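## Task

Scene 1: Move the tray so it sits wholly on the wall-mounted shelf. Neither the tray nor any dish may drop freely more than a few centimetres. At the end the risers must still be at their original spots, and every item carried on the tray must still be in its original place on the tray. Arm bases in metres, with heading in degrees measured counter-clockwise from +x: arm1 x=-0.66 y=-1.56 z=+1.01 facing +89; arm2 x=+0.89 y=-1.22 z=+1.03 facing -179; arm3 x=-1.67 y=-0.75 z=+0.96 facing -1; arm4 x=-0.26 y=-0.75 z=+0.95 facing -90. Finish by releasing and pulling every arm away. A result that holds only because a robot supports it does not count.

## Robot and tools

Setup. There are four identical i2rt Big YAM arms named arm1, arm2, arm3 and arm4. Each has six revolute joints, a two-finger gripper and a camera on its wrist. A fifth camera, cam_high, is fixed in the room. Every position is given in a single scene frame whose origin lies on the floor, with +z pointing up. The base positions and headings of the arms appear in the tasks. Heading 0 means +x, and angles grow counter-clockwise seen from above. The hand point lies midway between the fingertips, about 0.136 m beyond the gripper frame. A fully stretched arm reaches roughly 1.0 m from its joint1 axis.

execute_actions. The argument actions is a list that holds zero or one action. An action is an object keyed by arm name, and each arm entry holds a joints object. All values are absolute targets, never offsets. Angles are in radians and the gripper opening is in metres:
- joint1_rad, -2.879 to 2.879: rotates the whole arm about its base. Positive is counter-clockwise from above, and 0 points along the base heading.
- joint2_rad, 0 to 3.141: shoulder. At 0 the upper arm lies roughly flat, pointing backward. Increasing it raises the arm up and then forward.
- joint3_rad, 0 to 3.019: elbow. At 0 it is fully folded, and larger values open it.
- joint4_rad, -1.692 to 1.57: wrist pitch. Positive tilts the fingers up.
- joint5_rad, -1.57 to 1.57: sideways wrist swing. Positive goes toward the arm's right.
- joint6_rad, -2.094 to 2.094: roll of the hand. Positive is clockwise when viewed from behind the hand.
- gripper_m, 0 to 0.093: gap between the fingertips. Each finger can squeeze with roughly 50 to 62 N.
A joint counts as arrived within these tolerances: ±0.045, ±0.14, ±0.09, ±0.055, ±0.03 and ±0.035 rad for joints 1 to 6, and ±0.003 m for the gripper. Any arms or joints you list start moving together, each at its own speed, so the hand can take a curved, wide path. Any joint you omit keeps its previous target and may still be pushing toward it. An unknown key or a value outside its range rejects the whole call, and nothing moves. One action runs for at most 15 s. The optional cameras argument takes a list of names drawn from arm1_cam_wrist, arm2_cam_wrist, arm3_cam_wrist, arm4_cam_wrist, cam_high and all. If you omit it or pass null or ["all"], you get every camera. An empty list gives no images. An empty actions list simply reports the current state.

Reading results. joint_positions gives the current values. The pictures line names the cameras in the same order as the returned images. joint_status explains how each commanded joint ended:
- off_target: the joint stopped short and may still be pushing.
- contact_stop: the joint now holds where it stopped.
- time_out: the joint may keep a nearby target and continue pushing. Sending it its reported position relieves this.
- not_followed: the self- and inter-arm collision check blocked the targets. This appears together with a "joint command not followed" line and a cause. The arm may retry those targets later.
- limit_stop_at_motor_heat: the arm was stopped by overheating. Resend the target afterwards.
on_its_own lists joints this call did not command. Its "held at" value is the held target, not the actual position. MOTOR HOT appears from 85 °C. At 100 °C an OVER-TEMPERATURE FAULT releases that arm and its gripper, and the arm falls. Once a result reports a stop, the remaining motion calls in the same reply are skipped.

Other tools. wait(seconds, 0 to 10) commands nothing new and returns the state and images. zoom_image(camera, region [x0,y0,x1,y1] in pixels with the origin at top-left, no larger than 504 by 504) enlarges part of the latest full image. Wrist images are 504x504 fisheye and cam_high is 896x504. Camera calibrations, in OpenCV form with T_world_to_cam, are provided. They are slightly inaccurate, and wrist camera poses also inherit errors from the joint readings. read_manual(section "licences") returns only licence text. finished_scene(scene 1 or 2) ends that scene permanently and reports whether it succeeded. The task must be complete and stable at that point, with the arms released and moved away.

Cautions. Two robots pressing hard against each other fails the run, and a hard collision may too. The collision check can react too late, and it ignores fingers, gripper housings and wrist cameras. An arm does not stop when it touches something; it keeps pushing, sometimes hard. Holding a load for a long time, including while you are thinking, heats the motors. Avoid dropping, slamming or tipping the tray or its dishes. Do not push anything onto the floor or out of the work area. Occasionally a loose object receives a small push from outside. The simulation keeps running while you compose a reply, and the arms hold their last command during that time.

Each tool is called after "Request:" as name(argument=value, ...) on one line, values as JSON.

## Session

Request:
execute_actions(actions=[])

Scene clock: 0.00 s.
arm1.joint_positions: joint1_rad=-1.518 joint2_rad=+0.599 joint3_rad=+1.325 joint4_rad=-1.390 joint5_rad=+0.019 joint6_rad=+0.470 gripper_m=+0.094
arm1.joint_status: not commanded
arm1.hand: x=-0.4319 y=-1.5565 z=+1.5093 quat_wxyz=(-0.425, -0.199, -0.877, -0.100) (m; scene frame)
arm2.joint_positions: joint1_rad=-0.581 joint2_rad=+0.633 joint3_rad=+1.398 joint4_rad=-1.312 joint5_rad=+0.006 joint6_rad=-0.235 gripper_m=+0.094
arm2.joint_status: not commanded
arm2.hand: x=+0.6955 y=-1.0846 z=+1.5809 quat_wxyz=(+0.192, -0.857, +0.146, +0.455) (m; scene frame)
arm3.joint_positions: joint1_rad=+0.104 joint2_rad=+0.521 joint3_rad=+1.406 joint4_rad=-1.212 joint5_rad=-0.275 joint6_rad=-0.267 gripper_m=+0.094
arm3.joint_status: not commanded
arm3.hand: x=-1.4801 y=-0.6951 z=+1.5605 quat_wxyz=(-0.585, +0.215, -0.780, -0.061) (m; scene frame)
arm4.joint_positions: joint1_rad=-0.713 joint2_rad=+0.484 joint3_rad=+1.417 joint4_rad=-1.204 joint5_rad=+0.251 joint6_rad=-0.307 gripper_m=+0.095
arm4.joint_status: not commanded
arm4.hand: x=-0.3992 y=-0.8537 z=+1.5647 quat_wxyz=(-0.064, -0.698, -0.372, +0.609) (m; scene frame)
pictures: arm1_cam_wrist, arm2_cam_wrist, arm3_cam_wrist, arm4_cam_wrist, cam_high
Images, in order (width x height): arm1_cam_wrist 504x504, arm2_cam_wrist 504x504, arm3_cam_wrist 504x504, arm4_cam_wrist 504x504, cam_high 896x504.

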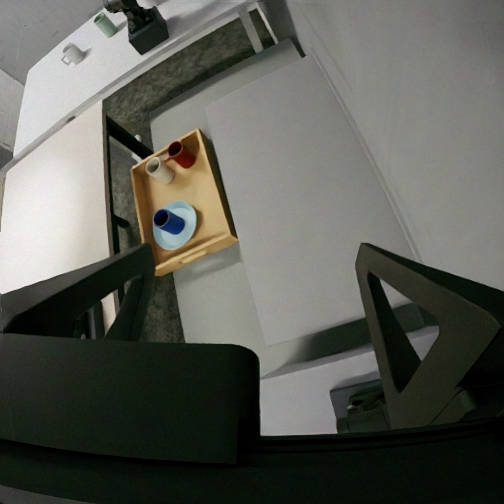

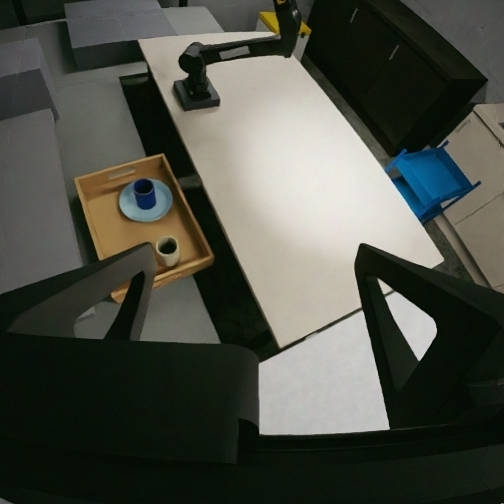

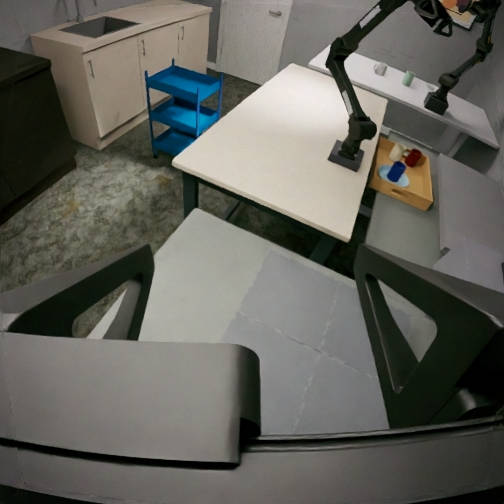

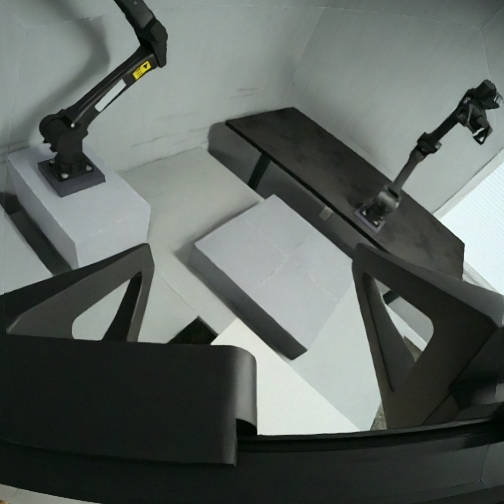

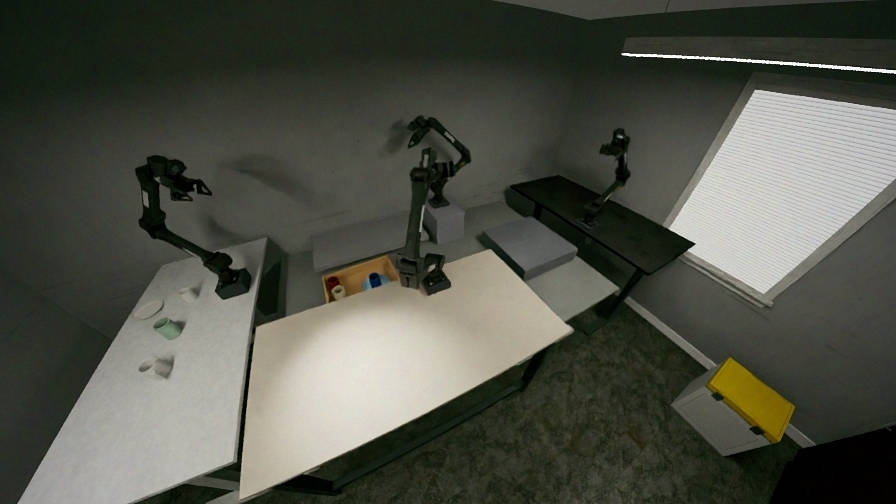

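Request:
execute_actions(actions=[{"arm1":{"joints":{"joint1_rad":-0.92,"joint2_rad":2.61,"joint3_rad":2.28,"joint4_rad":-1.235,"joint5_rad":0,"joint6_rad":-0.94}},"arm2":{"joints":{"joint1_rad":-0.227,"joint2_rad":2.06,"joint3_rad":1.10,"joint4_rad":-0.606,"joint5_rad":0,"joint6_rad":1.36}}}], cameras=["arm1_cam_wrist","arm2_cam_wrist","cam_high","arm3_cam_wrist"])

Request:
zoom_image(camera="cam_high", region=[220,180,500,320])

Scene clock: 30.70 s.
arm1.joint_positions: joint1_rad=-0.925 joint2_rad=+2.614 joint3_rad=+2.250 joint4_rad=-1.235 joint5_rad=+0.001 joint6_rad=-0.932 gripper_m=+0.095
arm1.joint_status: all done
arm1.hand: x=-0.0651 y=-1.1321 z=+0.8871 quat_wxyz=(+0.015, +0.702, -0.712, -0.002) (m; scene frame)
arm2.joint_positions: joint1_rad=-0.226 joint2_rad=+2.066 joint3_rad=+1.097 joint4_rad=-0.619 joint5_rad=+0.002 joint6_rad=+1.351 gripper_m=+0.094
arm2.joint_status: all done
arm2.hand: x=+0.4287 y=-1.1159 z=+0.9088 quat_wxyz=(+0.001, -0.710, +0.704, -0.003) (m; scene frame)
arm3.joint_positions: joint1_rad=+0.104 joint2_rad=+0.521 joint3_rad=+1.406 joint4_rad=-1.212 joint5_rad=-0.275 joint6_rad=-0.267 gripper_m=+0.094
arm3.joint_status: not commanded
arm3.hand: x=-1.4801 y=-0.6951 z=+1.5605 quat_wxyz=(-0.585, +0.215, -0.780, -0.061) (m; scene frame)
arm4.joint_positions: joint1_rad=-0.713 joint2_rad=+0.484 joint3_rad=+1.417 joint4_rad=-1.204 joint5_rad=+0.251 joint6_rad=-0.307 gripper_m=+0.095
arm4.joint_status: not commanded
arm4.hand: x=-0.3992 y=-0.8537 z=+1.5647 quat_wxyz=(-0.064, -0.698, -0.372, +0.609) (m; scene frame)
pictures: arm1_cam_wrist, arm2_cam_wrist, arm3_cam_wrist, cam_high
camera_calibration (this result's frames):
arm1_cam_wrist: T_world_to_cam=[[0.999745, -0.0225746, 0.000605209, 0.0327283], [-0.0184465, -0.800882, 0.598538, -1.43406], [-0.013027, -0.598397, -0.801094, 0.155601], [0, 0, 0, 1]] pos_world=[-0.0571462, -1.05466, 0.982968]
arm2_cam_wrist: T_world_to_cam=[[0.999974, 0.00638707, -0.00342885, -0.414995], [0.00718645, -0.811287, 0.584604, -1.43617], [0.000952125, -0.584614, -0.811311, 0.207797], [0, 0, 0, 1]] pos_world=[0.425107, -1.04101, 1.00676]
Images, in order (width x height): arm1_cam_wrist 504x504, arm2_cam_wrist 504x504, arm3_cam_wrist 504x504, cam_high 896x504.

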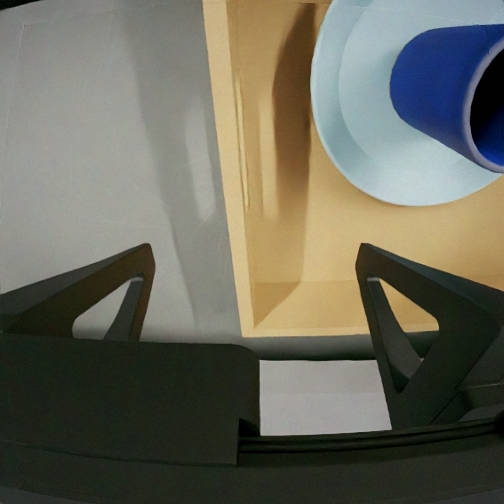

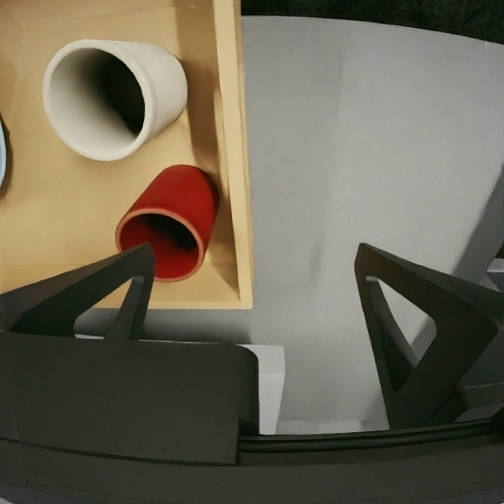

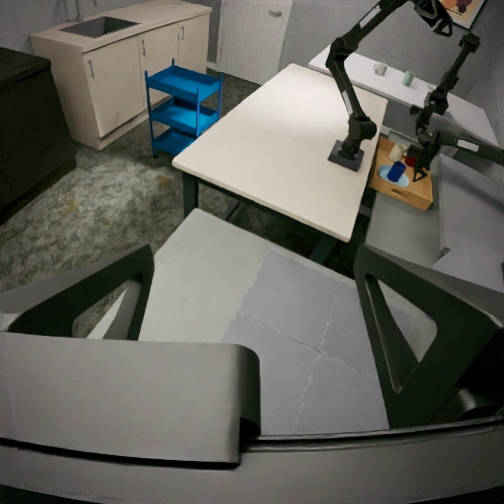

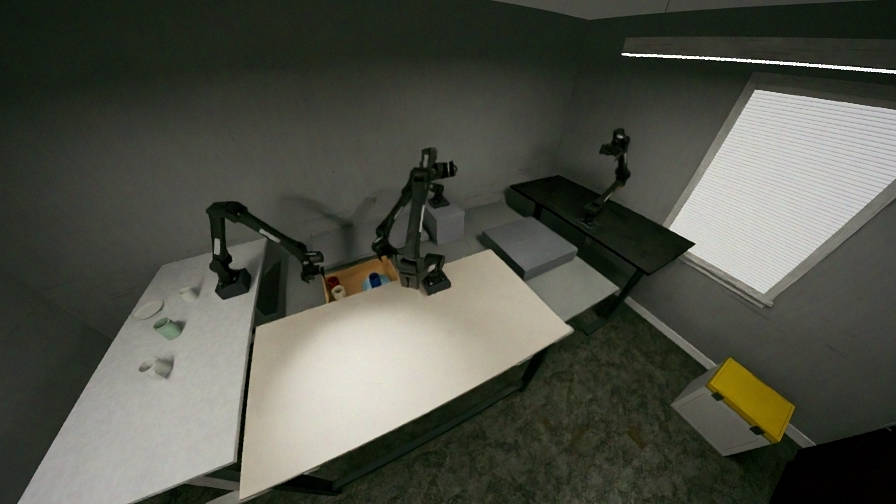

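Region (220, 180, 500, 320) of cam_high's 896x504 image, scaled by 1.800, with more detail than that image has.

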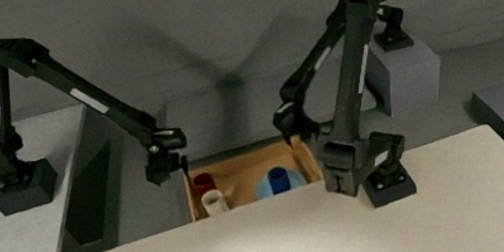

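Request:
execute_actions(actions=[{"arm1":{"joints":{"joint1_rad":-0.905,"joint2_rad":2.745,"joint3_rad":2.23,"joint4_rad":-1.03,"gripper_m":0.05}},"arm2":{"joints":{"joint2_rad":2.368,"joint3_rad":1.18,"joint4_rad":-0.365,"gripper_m":0.045}}}], cameras=["arm1_cam_wrist","arm2_cam_wrist"])

Scene clock: 42.80 s.
arm1.joint_positions: joint1_rad=-0.918 joint2_rad=+2.714 joint3_rad=+2.232 joint4_rad=-1.041 joint5_rad=-0.001 joint6_rad=-0.934 gripper_m=+0.050
arm1.joint_status: all done
arm1.hand: x=-0.0595 y=-1.1205 z=+0.8092 quat_wxyz=(-0.023, +0.705, -0.709, +0.002) (m; scene frame)
arm2.joint_positions: joint1_rad=-0.226 joint2_rad=+2.387 joint3_rad=+1.173 joint4_rad=-0.375 joint5_rad=+0.000 joint6_rad=+1.352 gripper_m=+0.045
arm2.joint_status: all done
arm2.hand: x=+0.4271 y=-1.1162 z=+0.7750 quat_wxyz=(+0.001, -0.710, +0.704, -0.003) (m; scene frame)
arm3.joint_positions: joint1_rad=+0.104 joint2_rad=+0.521 joint3_rad=+1.406 joint4_rad=-1.212 joint5_rad=-0.275 joint6_rad=-0.267 gripper_m=+0.094
arm3.joint_status: not commanded
arm3.hand: x=-1.4801 y=-0.6951 z=+1.5605 quat_wxyz=(-0.585, +0.215, -0.780, -0.061) (m; scene frame)
arm4.joint_positions: joint1_rad=-0.713 joint2_rad=+0.484 joint3_rad=+1.417 joint4_rad=-1.204 joint5_rad=+0.251 joint6_rad=-0.307 gripper_m=+0.095
arm4.joint_status: not commanded
arm4.hand: x=-0.3992 y=-0.8537 z=+1.5647 quat_wxyz=(-0.064, -0.698, -0.372, +0.609) (m; scene frame)
pictures: arm1_cam_wrist, arm2_cam_wrist
camera_calibration (this result's frames):
arm1_cam_wrist: T_world_to_cam=[[0.998088, -0.0148854, 0.0599823, -0.0121224], [-0.0459391, -0.827925, 0.558954, -1.37798], [0.0413406, -0.560641, -0.827027, 0.16673], [0, 0, 0, 1]] pos_world=[-0.0580968, -1.04757, 0.908845]
arm2_cam_wrist: T_world_to_cam=[[0.999979, 0.00522414, -0.00383516, -0.414783], [0.00648059, -0.810207, 0.586108, -1.35786], [-0.0000453643, -0.586121, -0.810223, 0.0970012], [0, 0, 0, 1]] pos_world=[0.423579, -1.04112, 0.872852]
Images, in order (width x height): arm1_cam_wrist 504x504, arm2_cam_wrist 504x504.

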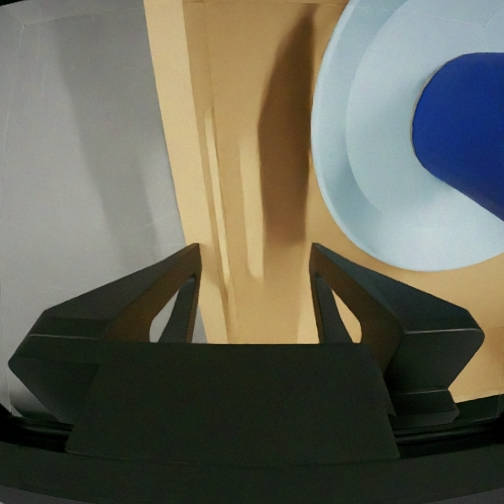

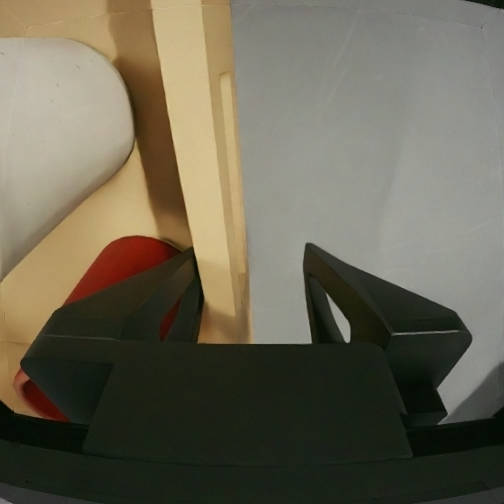

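Request:
execute_actions(actions=[{"arm1":{"joints":{"joint1_rad":-0.89,"joint2_rad":2.68,"joint3_rad":2.19,"joint4_rad":-1.09,"gripper_m":0.07}},"arm2":{"joints":{"joint2_rad":2.40,"joint3_rad":1.21,"joint4_rad":-0.365}}}], cameras=["arm1_cam_wrist","arm2_cam_wrist"])

Scene clock: 47.63 s.
arm1.joint_positions: joint1_rad=-0.901 joint2_rad=+2.690 joint3_rad=+2.187 joint4_rad=-1.077 joint5_rad=-0.001 joint6_rad=-0.934 gripper_m=+0.070
arm1.joint_status: all done
arm1.hand: x=-0.0833 y=-1.1234 z=+0.8104 quat_wxyz=(+0.006, +0.711, -0.703, -0.002) (m; scene frame)
arm2.joint_positions: joint1_rad=-0.226 joint2_rad=+2.387 joint3_rad=+1.180 joint4_rad=-0.375 joint5_rad=+0.000 joint6_rad=+1.352 gripper_m=+0.045
arm2.joint_status: all done
arm2.hand: x=+0.4228 y=-1.1153 z=+0.7760 quat_wxyz=(-0.001, -0.710, +0.704, +0.000) (m; scene frame)
arm3.joint_positions: joint1_rad=+0.104 joint2_rad=+0.521 joint3_rad=+1.406 joint4_rad=-1.212 joint5_rad=-0.275 joint6_rad=-0.267 gripper_m=+0.094
arm3.joint_status: not commanded
arm3.hand: x=-1.4801 y=-0.6951 z=+1.5605 quat_wxyz=(-0.585, +0.215, -0.780, -0.061) (m; scene frame)
arm4.joint_positions: joint1_rad=-0.713 joint2_rad=+0.484 joint3_rad=+1.417 joint4_rad=-1.204 joint5_rad=+0.251 joint6_rad=-0.307 gripper_m=+0.095
arm4.joint_status: not commanded
arm4.hand: x=-0.3992 y=-0.8537 z=+1.5647 quat_wxyz=(-0.064, -0.698, -0.372, +0.609) (m; scene frame)
pictures: arm1_cam_wrist, arm2_cam_wrist
camera_calibration (this result's frames):
arm1_cam_wrist: T_world_to_cam=[[0.999907, 0.00285084, 0.0133446, 0.0694156], [-0.00555835, -0.808036, 0.589108, -1.38078], [0.0124624, -0.589127, -0.807944, 0.117213], [0, 0, 0, 1]] pos_world=[-0.0785448, -1.04686, 0.907202]
arm2_cam_wrist: T_world_to_cam=[[0.999927, 0.00521878, -0.0109149, -0.40501], [0.0106169, -0.811094, 0.58482, -1.35941], [-0.00580093, -0.584893, -0.81109, 0.102824], [0, 0, 0, 1]] pos_world=[0.42001, -1.04036, 0.87399]
Images, in order (width x height): arm1_cam_wrist 504x504, arm2_cam_wrist 504x504.

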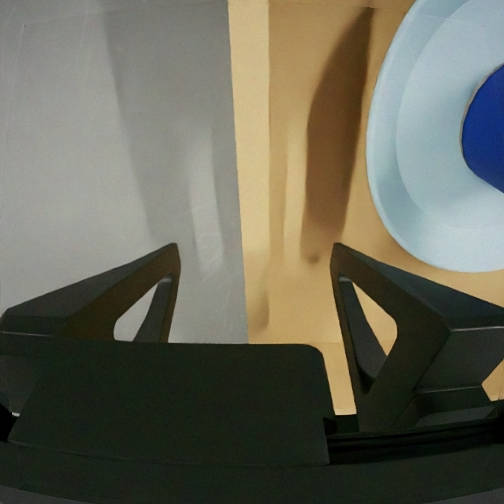

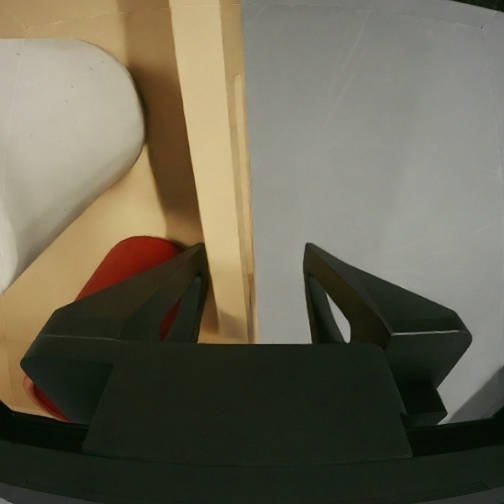

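Request:
execute_actions(actions=[{"arm1":{"joints":{"joint2_rad":2.84,"joint3_rad":2.28,"joint4_rad":-0.99}},"arm2":{"joints":{"joint2_rad":2.49,"joint3_rad":1.29,"joint4_rad":-0.335}}}], cameras=["arm1_cam_wrist","arm2_cam_wrist"])

Scene clock: 52.60 s.
arm1.joint_positions: joint1_rad=-0.898 joint2_rad=+2.820 joint3_rad=+2.263 joint4_rad=-0.999 joint5_rad=+0.001 joint6_rad=-0.936 gripper_m=+0.070
arm1.joint_status: all done
arm1.hand: x=-0.0796 y=-1.1181 z=+0.7443 quat_wxyz=(-0.006, +0.713, -0.701, +0.001) (m; scene frame)
arm2.joint_positions: joint1_rad=-0.227 joint2_rad=+2.479 joint3_rad=+1.267 joint4_rad=-0.346 joint5_rad=+0.001 joint6_rad=+1.353 gripper_m=+0.045
arm2.joint_status: all done
arm2.hand: x=+0.4014 y=-1.1105 z=+0.7447 quat_wxyz=(-0.007, -0.709, +0.705, +0.010) (m; scene frame)
arm3.joint_positions: joint1_rad=+0.104 joint2_rad=+0.521 joint3_rad=+1.406 joint4_rad=-1.212 joint5_rad=-0.275 joint6_rad=-0.267 gripper_m=+0.094
arm3.joint_status: not commanded
arm3.hand: x=-1.4801 y=-0.6951 z=+1.5605 quat_wxyz=(-0.585, +0.215, -0.780, -0.061) (m; scene frame)
arm4.joint_positions: joint1_rad=-0.713 joint2_rad=+0.484 joint3_rad=+1.417 joint4_rad=-1.204 joint5_rad=+0.251 joint6_rad=-0.307 gripper_m=+0.095
arm4.joint_status: not commanded
arm4.hand: x=-0.3992 y=-0.8537 z=+1.5647 quat_wxyz=(-0.064, -0.698, -0.372, +0.609) (m; scene frame)
pictures: arm1_cam_wrist, arm2_cam_wrist
camera_calibration (this result's frames):
arm1_cam_wrist: T_world_to_cam=[[0.999357, 0.00820854, 0.0349089, 0.0564484], [-0.0134704, -0.816239, 0.577558, -1.33873], [0.0332349, -0.577657, -0.815603, 0.087049], [0, 0, 0, 1]] pos_world=[-0.0773385, -1.0429, 0.842221]
arm2_cam_wrist: T_world_to_cam=[[0.999443, 0.00413447, -0.0331059, -0.368402], [0.0225796, -0.814329, 0.579964, -1.34175], [-0.0245612, -0.580389, -0.813969, 0.0948477], [0, 0, 0, 1]] pos_world=[0.400822, -1.03605, 0.843173]
Images, in order (width x height): arm1_cam_wrist 504x504, arm2_cam_wrist 504x504.

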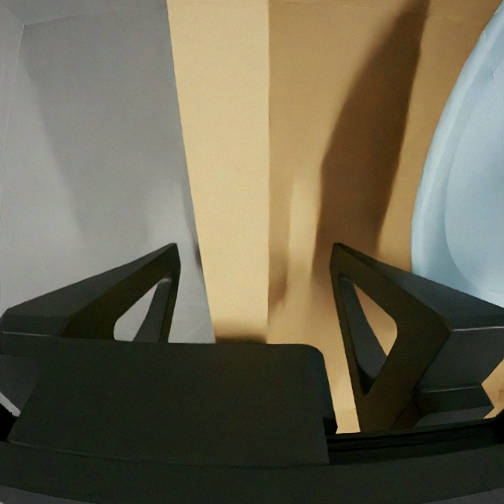

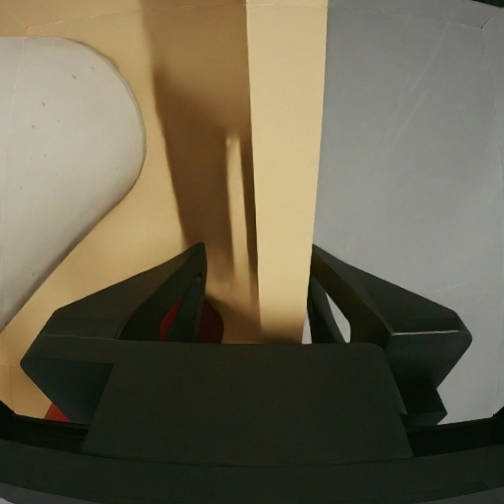

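Request:
execute_actions(actions=[{"arm1":{"joints":{"gripper_m":0}},"arm2":{"joints":{"gripper_m":0,"joint3_rad":1.26}}}], cameras=[])

Request:
execute_actions(actions=[{"arm1":{"joints":{"joint2_rad":2.70,"joint3_rad":2.23,"joint4_rad":-1.08}},"arm2":{"joints":{"joint2_rad":2.31,"joint3_rad":1.22,"joint4_rad":-0.455}}}], cameras=["arm3_cam_wrist","cam_high"])

Scene clock: 57.53 s.
arm1.joint_positions: joint1_rad=-0.897 joint2_rad=+2.820 joint3_rad=+2.262 joint4_rad=-1.003 joint5_rad=-0.003 joint6_rad=-0.942 gripper_m=+0.011
arm1.joint_status: gripper_m off_target (ended at +0.011, target +0.000)
arm1.hand: x=-0.0817 y=-1.1174 z=+0.7440 quat_wxyz=(-0.004, +0.716, -0.698, -0.001) (m; scene frame)
arm2.joint_positions: joint1_rad=-0.226 joint2_rad=+2.480 joint3_rad=+1.253 joint4_rad=-0.355 joint5_rad=+0.006 joint6_rad=+1.327 gripper_m=+0.011
arm2.joint_status: gripper_m off_target (ended at +0.011, target +0.000); the others done
arm2.hand: x=+0.4126 y=-1.1123 z=+0.7423 quat_wxyz=(+0.002, -0.719, +0.695, +0.001) (m; scene frame)
arm3.joint_positions: joint1_rad=+0.104 joint2_rad=+0.521 joint3_rad=+1.406 joint4_rad=-1.212 joint5_rad=-0.275 joint6_rad=-0.267 gripper_m=+0.094
arm3.joint_status: not commanded
arm3.hand: x=-1.4801 y=-0.6951 z=+1.5605 quat_wxyz=(-0.585, +0.215, -0.780, -0.061) (m; scene frame)
arm4.joint_positions: joint1_rad=-0.713 joint2_rad=+0.484 joint3_rad=+1.417 joint4_rad=-1.204 joint5_rad=+0.251 joint6_rad=-0.307 gripper_m=+0.095
arm4.joint_status: not commanded
arm4.hand: x=-0.3992 y=-0.8537 z=+1.5647 quat_wxyz=(-0.064, -0.698, -0.372, +0.609) (m; scene frame)
pictures: none
No camera images: the call's "cameras" was empty. Leave "cameras" out to get every camera's image.

Scene clock: 59.47 s.
arm1.joint_positions: joint1_rad=-0.913 joint2_rad=+2.786 joint3_rad=+2.224 joint4_rad=-1.011 joint5_rad=+0.019 joint6_rad=-0.960 gripper_m=+0.011
arm1.joint_status: joint4_rad time_out (moved -0.009 of -0.077); the others done
arm1.on_its_own: joint4_rad reads -1.011 and still pushes toward -1.080 since a time_out
arm1.hand: x=-0.0772 y=-1.1336 z=+0.7554 quat_wxyz=(+0.004, +0.716, -0.698, +0.008) (m; scene frame)
arm2.joint_positions: joint1_rad=-0.210 joint2_rad=+2.434 joint3_rad=+1.235 joint4_rad=-0.418 joint5_rad=-0.016 joint6_rad=+1.333 gripper_m=+0.011
arm2.joint_status: all done
arm2.hand: x=+0.4173 y=-1.1249 z=+0.7619 quat_wxyz=(+0.002, -0.722, +0.692, -0.020) (m; scene frame)
arm3.joint_positions: joint1_rad=+0.104 joint2_rad=+0.521 joint3_rad=+1.406 joint4_rad=-1.212 joint5_rad=-0.275 joint6_rad=-0.267 gripper_m=+0.094
arm3.joint_status: not commanded
arm3.hand: x=-1.4801 y=-0.6951 z=+1.5605 quat_wxyz=(-0.585, +0.215, -0.780, -0.061) (m; scene frame)
arm4.joint_positions: joint1_rad=-0.713 joint2_rad=+0.484 joint3_rad=+1.417 joint4_rad=-1.204 joint5_rad=+0.251 joint6_rad=-0.307 gripper_m=+0.095
arm4.joint_status: not commanded
arm4.hand: x=-0.3992 y=-0.8537 z=+1.5647 quat_wxyz=(-0.064, -0.698, -0.372, +0.609) (m; scene frame)
pictures: arm3_cam_wrist, cam_high
Images, in order (width x height): arm3_cam_wrist 504x504, cam_high 896x504.

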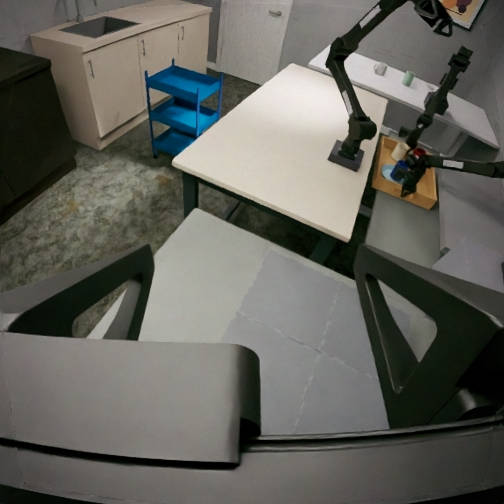

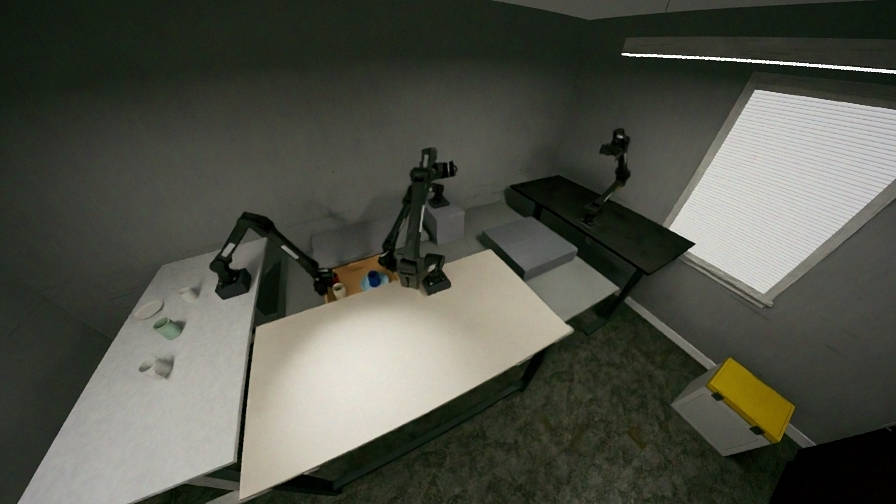

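Request:
zoom_image(camera="cam_high", region=[290,220,430,310])

Request:
zoom_image(camera="arm3_cam_wrist", region=[350,120,504,260])

Region (290, 220, 430, 310) of cam_high's 896x504 image, scaled by 3.600, with more detail than that image has; it fills the top 324 rows of this view, and the rest is white.

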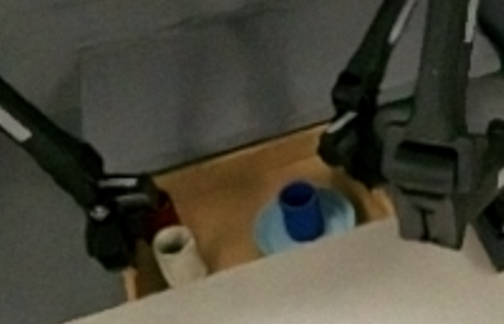

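Region (350, 120, 504, 260) of arm3_cam_wrist's 504x504 image, scaled by 3.273, with more detail than that image has; it fills the top 458 rows of this view, and the rest is white.

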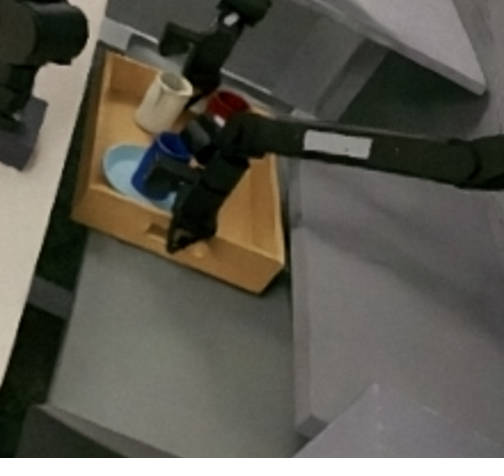

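Request:
execute_actions(actions=[{"arm1":{"joints":{"joint1_rad":-0.87,"joint2_rad":2.60,"joint3_rad":2.25,"joint4_rad":-1.08}},"arm2":{"joints":{"joint1_rad":-0.25,"joint2_rad":2.20,"joint3_rad":1.22,"joint4_rad":-0.455}}}], cameras=["arm3_cam_wrist"])

Request:
zoom_image(camera="arm3_cam_wrist", region=[350,120,504,260])

Scene clock: 68.07 s.
arm1.joint_positions: joint1_rad=-0.888 joint2_rad=+2.707 joint3_rad=+2.219 joint4_rad=-1.063 joint5_rad=+0.007 joint6_rad=-0.936 gripper_m=+0.011
arm1.joint_status: all done
arm1.hand: x=-0.0789 y=-1.1094 z=+0.8096 quat_wxyz=(-0.008, +0.717, -0.697, +0.004) (m; scene frame)
arm2.joint_positions: joint1_rad=-0.238 joint2_rad=+2.333 joint3_rad=+1.198 joint4_rad=-0.453 joint5_rad=-0.007 joint6_rad=+1.328 gripper_m=+0.011
arm2.joint_status: all done
arm2.hand: x=+0.4127 y=-1.1085 z=+0.8038 quat_wxyz=(-0.002, -0.714, +0.700, -0.005) (m; scene frame)
arm3.joint_positions: joint1_rad=+0.104 joint2_rad=+0.521 joint3_rad=+1.406 joint4_rad=-1.212 joint5_rad=-0.275 joint6_rad=-0.267 gripper_m=+0.094
arm3.joint_status: not commanded
arm3.hand: x=-1.4801 y=-0.6951 z=+1.5605 quat_wxyz=(-0.585, +0.215, -0.780, -0.061) (m; scene frame)
arm4.joint_positions: joint1_rad=-0.713 joint2_rad=+0.484 joint3_rad=+1.417 joint4_rad=-1.204 joint5_rad=+0.251 joint6_rad=-0.307 gripper_m=+0.095
arm4.joint_status: not commanded
arm4.hand: x=-0.3992 y=-0.8537 z=+1.5647 quat_wxyz=(-0.064, -0.698, -0.372, +0.609) (m; scene frame)
pictures: arm3_cam_wrist
Images, in order (width x height): arm3_cam_wrist 504x504.

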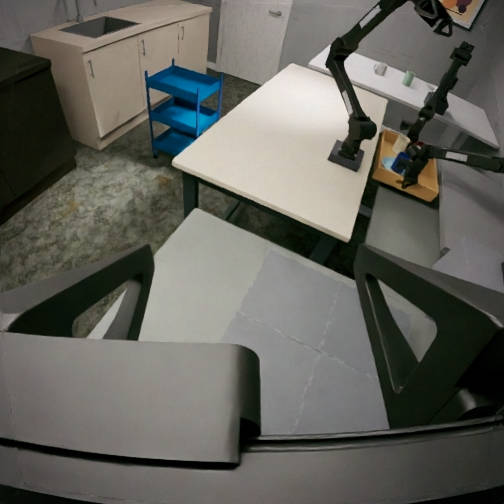

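Region (350, 120, 504, 260) of arm3_cam_wrist's 504x504 image, scaled by 3.273, with more detail than that image has; it fills the top 458 rows of this view, and the rest is white.

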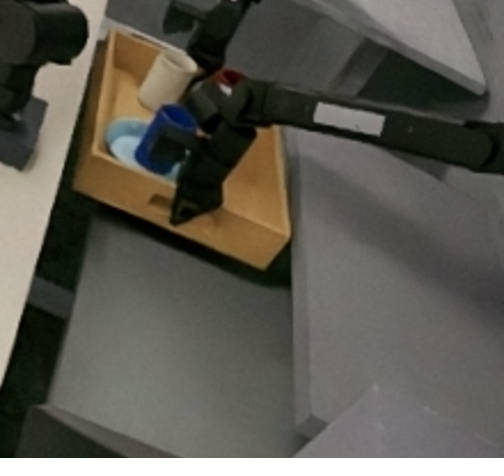

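Request:
execute_actions(actions=[{"arm1":{"joints":{"joint1_rad":-0.89,"joint2_rad":2.42,"joint3_rad":2.19,"joint4_rad":-1.22}},"arm2":{"joints":{"joint1_rad":-0.235,"joint2_rad":1.92,"joint3_rad":1.155,"joint4_rad":-0.655}}}], cameras=["arm3_cam_wrist","cam_high"])

Request:
zoom_image(camera="arm3_cam_wrist", region=[350,120,504,260])

Scene clock: 72.77 s.
arm1.joint_positions: joint1_rad=-0.904 joint2_rad=+2.495 joint3_rad=+2.158 joint4_rad=-1.206 joint5_rad=+0.007 joint6_rad=-0.949 gripper_m=+0.011
arm1.joint_status: all done
arm1.hand: x=-0.0744 y=-1.1212 z=+0.9385 quat_wxyz=(-0.012, +0.716, -0.698, +0.005) (m; scene frame)
arm2.joint_positions: joint1_rad=-0.223 joint2_rad=+2.029 joint3_rad=+1.122 joint4_rad=-0.662 joint5_rad=-0.005 joint6_rad=+1.332 gripper_m=+0.011
arm2.joint_status: all done
arm2.hand: x=+0.4162 y=-1.1163 z=+0.9317 quat_wxyz=(-0.007, -0.718, +0.696, +0.003) (m; scene frame)
arm3.joint_positions: joint1_rad=+0.104 joint2_rad=+0.521 joint3_rad=+1.406 joint4_rad=-1.212 joint5_rad=-0.275 joint6_rad=-0.267 gripper_m=+0.094
arm3.joint_status: not commanded
arm3.hand: x=-1.4801 y=-0.6951 z=+1.5605 quat_wxyz=(-0.585, +0.215, -0.780, -0.061) (m; scene frame)
arm4.joint_positions: joint1_rad=-0.713 joint2_rad=+0.484 joint3_rad=+1.417 joint4_rad=-1.204 joint5_rad=+0.251 joint6_rad=-0.307 gripper_m=+0.095
arm4.joint_status: not commanded
arm4.hand: x=-0.3992 y=-0.8537 z=+1.5647 quat_wxyz=(-0.064, -0.698, -0.372, +0.609) (m; scene frame)
pictures: arm3_cam_wrist, cam_high
Images, in order (width x height): arm3_cam_wrist 504x504, cam_high 896x504.

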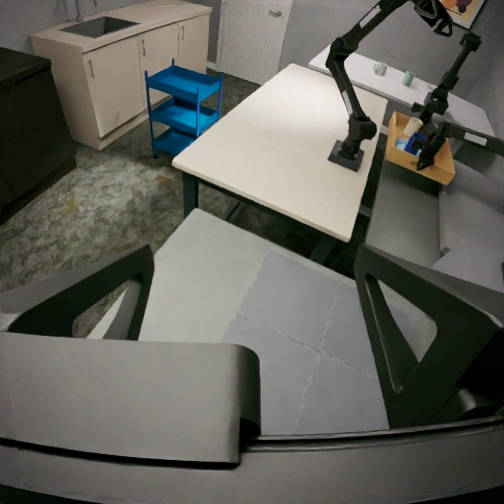

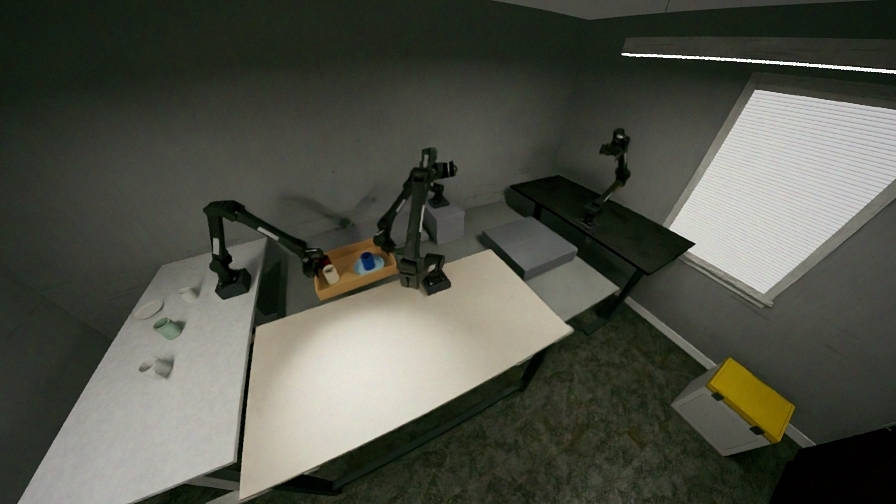

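Region (350, 120, 504, 260) of arm3_cam_wrist's 504x504 image, scaled by 3.273, with more detail than that image has; it fills the top 458 rows of this view, and the rest is white.

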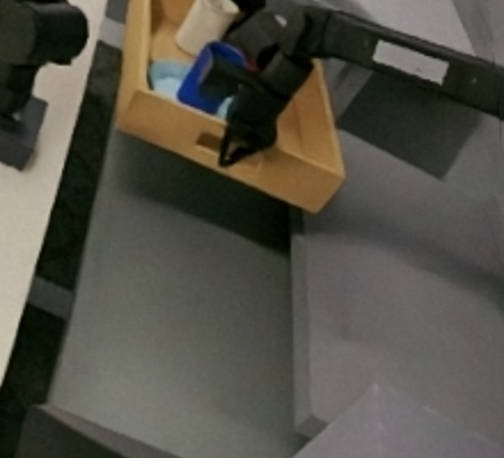

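Request:
execute_actions(actions=[{"arm1":{"joints":{"joint1_rad":-1.146,"joint2_rad":2.01,"joint3_rad":1.40,"joint4_rad":-0.85,"joint6_rad":-1.19}},"arm2":{"joints":{"joint1_rad":0.19,"joint2_rad":2.03,"joint3_rad":1.41,"joint4_rad":-0.80,"joint6_rad":1.745}}}], cameras=["cam_high","arm1_cam_wrist"])

Scene clock: 84.93 s.
arm1.joint_positions: joint1_rad=-1.155 joint2_rad=+2.097 joint3_rad=+1.391 joint4_rad=-0.833 joint5_rad=+0.009 joint6_rad=-1.216 gripper_m=+0.011
arm1.joint_status: all done
arm1.hand: x=-0.1342 y=-1.3431 z=+0.9368 quat_wxyz=(-0.012, +0.721, -0.693, +0.010) (m; scene frame)
arm2.joint_positions: joint1_rad=+0.188 joint2_rad=+2.123 joint3_rad=+1.327 joint4_rad=-0.784 joint5_rad=-0.004 joint6_rad=+1.718 gripper_m=+0.011
arm2.joint_status: all done
arm2.hand: x=+0.3601 y=-1.3258 z=+0.9373 quat_wxyz=(-0.001, -0.727, +0.687, +0.000) (m; scene frame)
arm3.joint_positions: joint1_rad=+0.104 joint2_rad=+0.521 joint3_rad=+1.406 joint4_rad=-1.212 joint5_rad=-0.275 joint6_rad=-0.267 gripper_m=+0.094
arm3.joint_status: not commanded
arm3.hand: x=-1.4801 y=-0.6951 z=+1.5605 quat_wxyz=(-0.585, +0.215, -0.780, -0.061) (m; scene frame)
arm4.joint_positions: joint1_rad=-0.713 joint2_rad=+0.484 joint3_rad=+1.417 joint4_rad=-1.204 joint5_rad=+0.251 joint6_rad=-0.307 gripper_m=+0.095
arm4.joint_status: not commanded
arm4.hand: x=-0.3992 y=-0.8537 z=+1.5647 quat_wxyz=(-0.064, -0.698, -0.372, +0.609) (m; scene frame)
pictures: arm1_cam_wrist, cam_high
camera_calibration (this result's frames):
arm1_cam_wrist: T_world_to_cam=[[0.998018, 0.031438, 0.0545202, 0.118836], [-0.00609848, -0.813909, 0.58096, -1.63339], [0.0626387, -0.580141, -0.812104, 0.113264], [0, 0, 0, 1]] pos_world=[-0.135656, -1.26746, 1.03444]
Images, in order (width x height): arm1_cam_wrist 504x504, cam_high 896x504.

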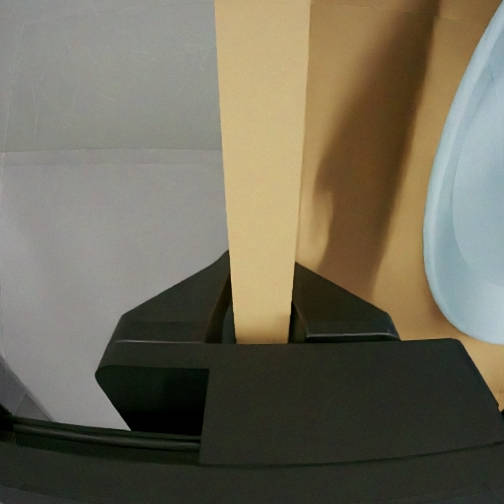

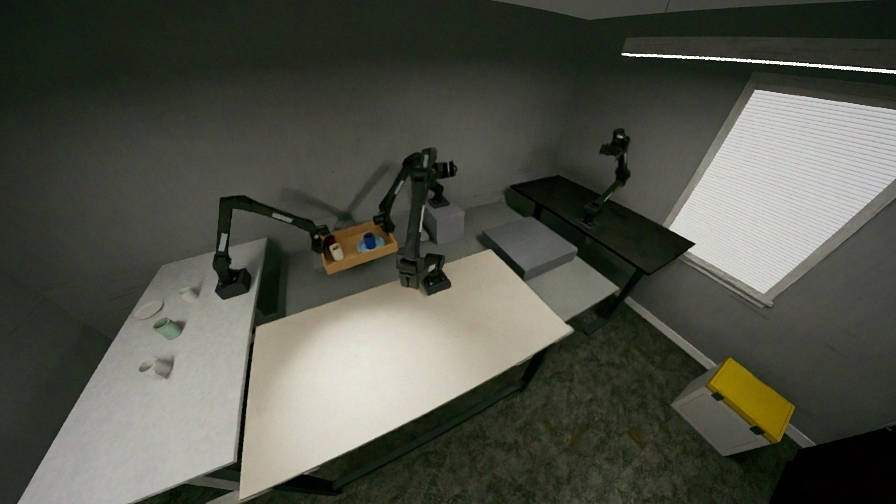

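Request:
execute_actions(actions=[{"arm1":{"joints":{"joint1_rad":-1.54,"joint2_rad":1.83,"joint3_rad":0.98,"joint4_rad":-0.64,"joint6_rad":-1.58}},"arm2":{"joints":{"joint1_rad":0.485,"joint2_rad":2.37,"joint3_rad":2.05,"joint4_rad":-1.10,"joint6_rad":2.05}}}], cameras=["cam_high","arm1_cam_wrist","arm2_cam_wrist"])

Scene clock: 90.67 s.
arm1.joint_positions: joint1_rad=-1.535 joint2_rad=+1.910 joint3_rad=+0.975 joint4_rad=-0.622 joint5_rad=+0.001 joint6_rad=-1.602 gripper_m=+0.011
arm1.joint_status: all done
arm1.hand: x=-0.2183 y=-1.5546 z=+0.9187 quat_wxyz=(-0.003, +0.723, -0.691, +0.005) (m; scene frame)
arm2.joint_positions: joint1_rad=+0.468 joint2_rad=+2.473 joint3_rad=+1.952 joint4_rad=-1.053 joint5_rad=+0.003 joint6_rad=+2.009 gripper_m=+0.010
arm2.joint_status: joint3_rad time_out (moved +0.626 of +0.723); joint6_rad time_out (moved +0.291 of +0.332); the others done
arm2.on_its_own: joint3_rad reads +1.952 and still pushes toward +2.050 since a time_out; joint6_rad reads +2.009 and still pushes toward +2.050 since a time_out
arm2.hand: x=+0.2790 y=-1.5366 z=+0.9157 quat_wxyz=(-0.002, -0.723, +0.691, +0.005) (m; scene frame)
arm3.joint_positions: joint1_rad=+0.104 joint2_rad=+0.521 joint3_rad=+1.406 joint4_rad=-1.212 joint5_rad=-0.275 joint6_rad=-0.267 gripper_m=+0.094
arm3.joint_status: not commanded
arm3.hand: x=-1.4801 y=-0.6951 z=+1.5605 quat_wxyz=(-0.585, +0.215, -0.780, -0.061) (m; scene frame)
arm4.joint_positions: joint1_rad=-0.713 joint2_rad=+0.484 joint3_rad=+1.417 joint4_rad=-1.204 joint5_rad=+0.251 joint6_rad=-0.307 gripper_m=+0.095
arm4.joint_status: not commanded
arm4.hand: x=-0.3992 y=-0.8537 z=+1.5647 quat_wxyz=(-0.064, -0.698, -0.372, +0.609) (m; scene frame)
pictures: arm1_cam_wrist, arm2_cam_wrist, cam_high
camera_calibration (this result's frames):
arm1_cam_wrist: T_world_to_cam=[[0.998663, 0.0374784, 0.0355955, 0.237281], [0.00955505, -0.810649, 0.585455, -1.79117], [0.0507974, -0.584332, -0.809923, -0.029999], [0, 0, 0, 1]] pos_world=[-0.218325, -1.47843, 1.0159]
arm2_cam_wrist: T_world_to_cam=[[0.998869, 0.0434024, -0.0194164, -0.190731], [0.0466217, -0.813841, 0.579214, -1.79044], [0.0093374, -0.579464, -0.814944, -0.0235059], [0, 0, 0, 1]] pos_world=[0.274208, -1.46248, 1.01419]
Images, in order (width x height): arm1_cam_wrist 504x504, arm2_cam_wrist 504x504, cam_high 896x504.

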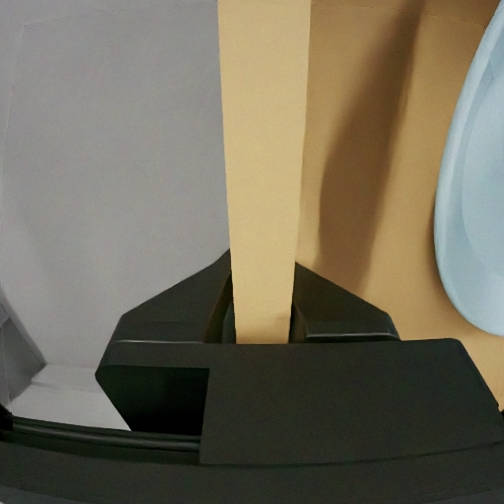

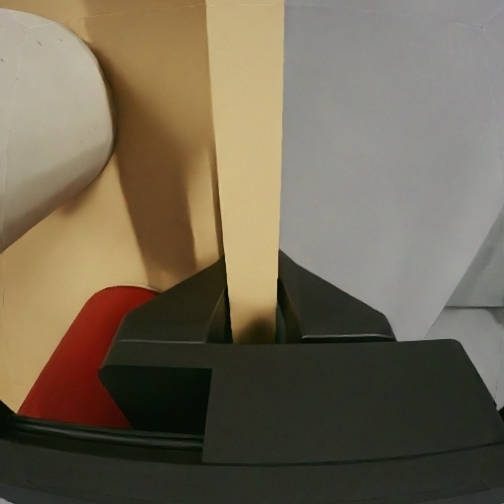

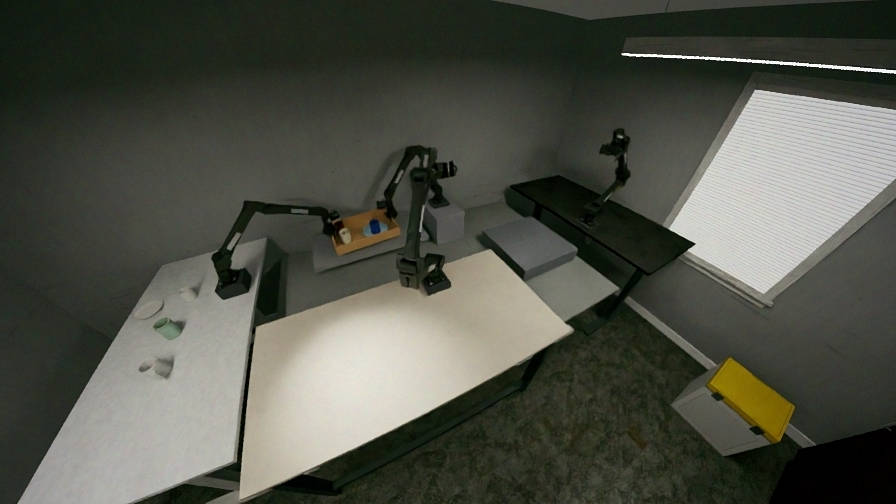

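Lower about 5 cm.

Request:
execute_actions(actions=[{"arm1":{"joints":{"joint2_rad":1.95,"joint3_rad":0.975,"joint4_rad":-0.53}},"arm2":{"joints":{"joint1_rad":0.52,"joint2_rad":2.45,"joint3_rad":2.04,"joint4_rad":-1.03}}}], cameras=["cam_high"])

Request:
zoom_image(camera="cam_high", region=[290,190,450,290])

Scene clock: 95.20 s.
arm1.joint_positions: joint1_rad=-1.535 joint2_rad=+2.017 joint3_rad=+0.976 joint4_rad=-0.507 joint5_rad=+0.000 joint6_rad=-1.586 gripper_m=+0.011
arm1.joint_status: all done
arm1.hand: x=-0.2155 y=-1.5543 z=+0.8740 quat_wxyz=(-0.007, +0.718, -0.696, +0.007) (m; scene frame)
arm2.joint_positions: joint1_rad=+0.489 joint2_rad=+2.546 joint3_rad=+1.964 joint4_rad=-0.989 joint5_rad=+0.012 joint6_rad=+2.036 gripper_m=+0.010
arm2.joint_status: all done
arm2.hand: x=+0.2837 y=-1.5485 z=+0.8710 quat_wxyz=(-0.002, -0.721, +0.693, +0.010) (m; scene frame)
arm3.joint_positions: joint1_rad=+0.104 joint2_rad=+0.521 joint3_rad=+1.406 joint4_rad=-1.212 joint5_rad=-0.275 joint6_rad=-0.267 gripper_m=+0.094
arm3.joint_status: not commanded
arm3.hand: x=-1.4801 y=-0.6951 z=+1.5605 quat_wxyz=(-0.585, +0.215, -0.780, -0.061) (m; scene frame)
arm4.joint_positions: joint1_rad=-0.713 joint2_rad=+0.484 joint3_rad=+1.417 joint4_rad=-1.204 joint5_rad=+0.251 joint6_rad=-0.307 gripper_m=+0.095
arm4.joint_status: not commanded
arm4.hand: x=-0.3992 y=-0.8537 z=+1.5647 quat_wxyz=(-0.064, -0.698, -0.372, +0.609) (m; scene frame)
pictures: cam_high
Images, in order (width x height): cam_high 896x504.

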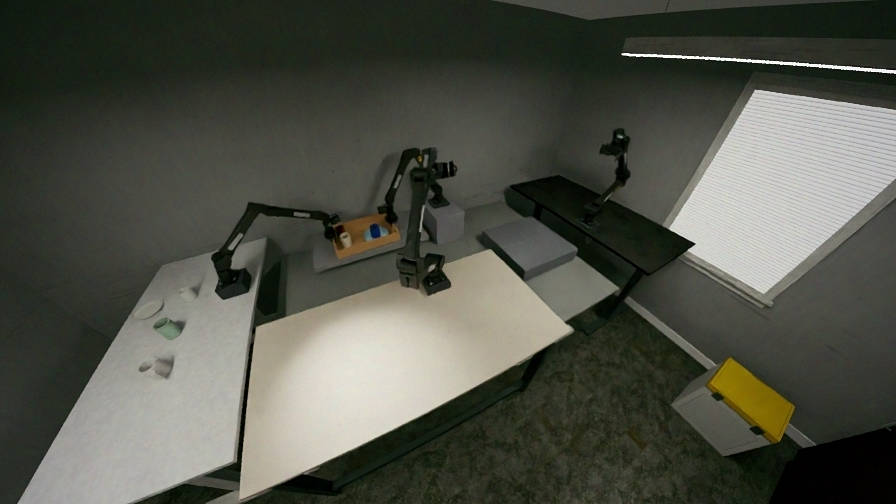

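Region (290, 190, 450, 290) of cam_high's 896x504 image, scaled by 3.150, with more detail than that image has; it fills the top 315 rows of this view, and the rest is white.

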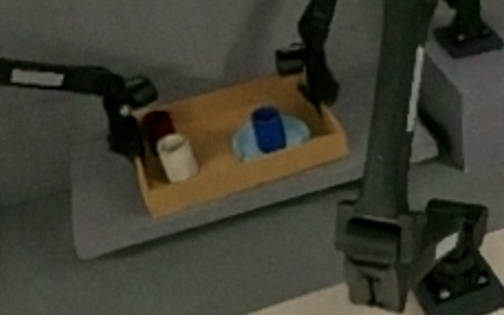

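Request:
execute_actions(actions=[{"arm1":{"joints":{"joint2_rad":2.05,"joint3_rad":0.985,"joint4_rad":-0.44}},"arm2":{"joints":{"joint2_rad":2.53,"joint3_rad":2.05,"joint4_rad":-0.97}}}], cameras=[])

Scene clock: 97.10 s.
arm1.joint_positions: joint1_rad=-1.535 joint2_rad=+2.058 joint3_rad=+0.977 joint4_rad=-0.453 joint5_rad=-0.002 joint6_rad=-1.584 gripper_m=+0.011
arm1.joint_status: all done
arm1.hand: x=-0.2129 y=-1.5539 z=+0.8574 quat_wxyz=(-0.012, +0.717, -0.697, +0.011) (m; scene frame)
arm2.joint_positions: joint1_rad=+0.493 joint2_rad=+2.564 joint3_rad=+1.971 joint4_rad=-0.987 joint5_rad=+0.018 joint6_rad=+2.036 gripper_m=+0.010
arm2.joint_status: all done
arm2.hand: x=+0.2862 y=-1.5487 z=+0.8605 quat_wxyz=(+0.003, -0.722, +0.692, +0.011) (m; scene frame)
arm3.joint_positions: joint1_rad=+0.104 joint2_rad=+0.521 joint3_rad=+1.406 joint4_rad=-1.212 joint5_rad=-0.275 joint6_rad=-0.267 gripper_m=+0.094
arm3.joint_status: not commanded
arm3.hand: x=-1.4801 y=-0.6951 z=+1.5605 quat_wxyz=(-0.585, +0.215, -0.780, -0.061) (m; scene frame)
arm4.joint_positions: joint1_rad=-0.713 joint2_rad=+0.484 joint3_rad=+1.417 joint4_rad=-1.204 joint5_rad=+0.251 joint6_rad=-0.307 gripper_m=+0.095
arm4.joint_status: not commanded
arm4.hand: x=-0.3992 y=-0.8537 z=+1.5647 quat_wxyz=(-0.064, -0.698, -0.372, +0.609) (m; scene frame)
pictures: none
No camera images: the call's "cameras" was empty. Leave "cameras" out to get every camera's image.


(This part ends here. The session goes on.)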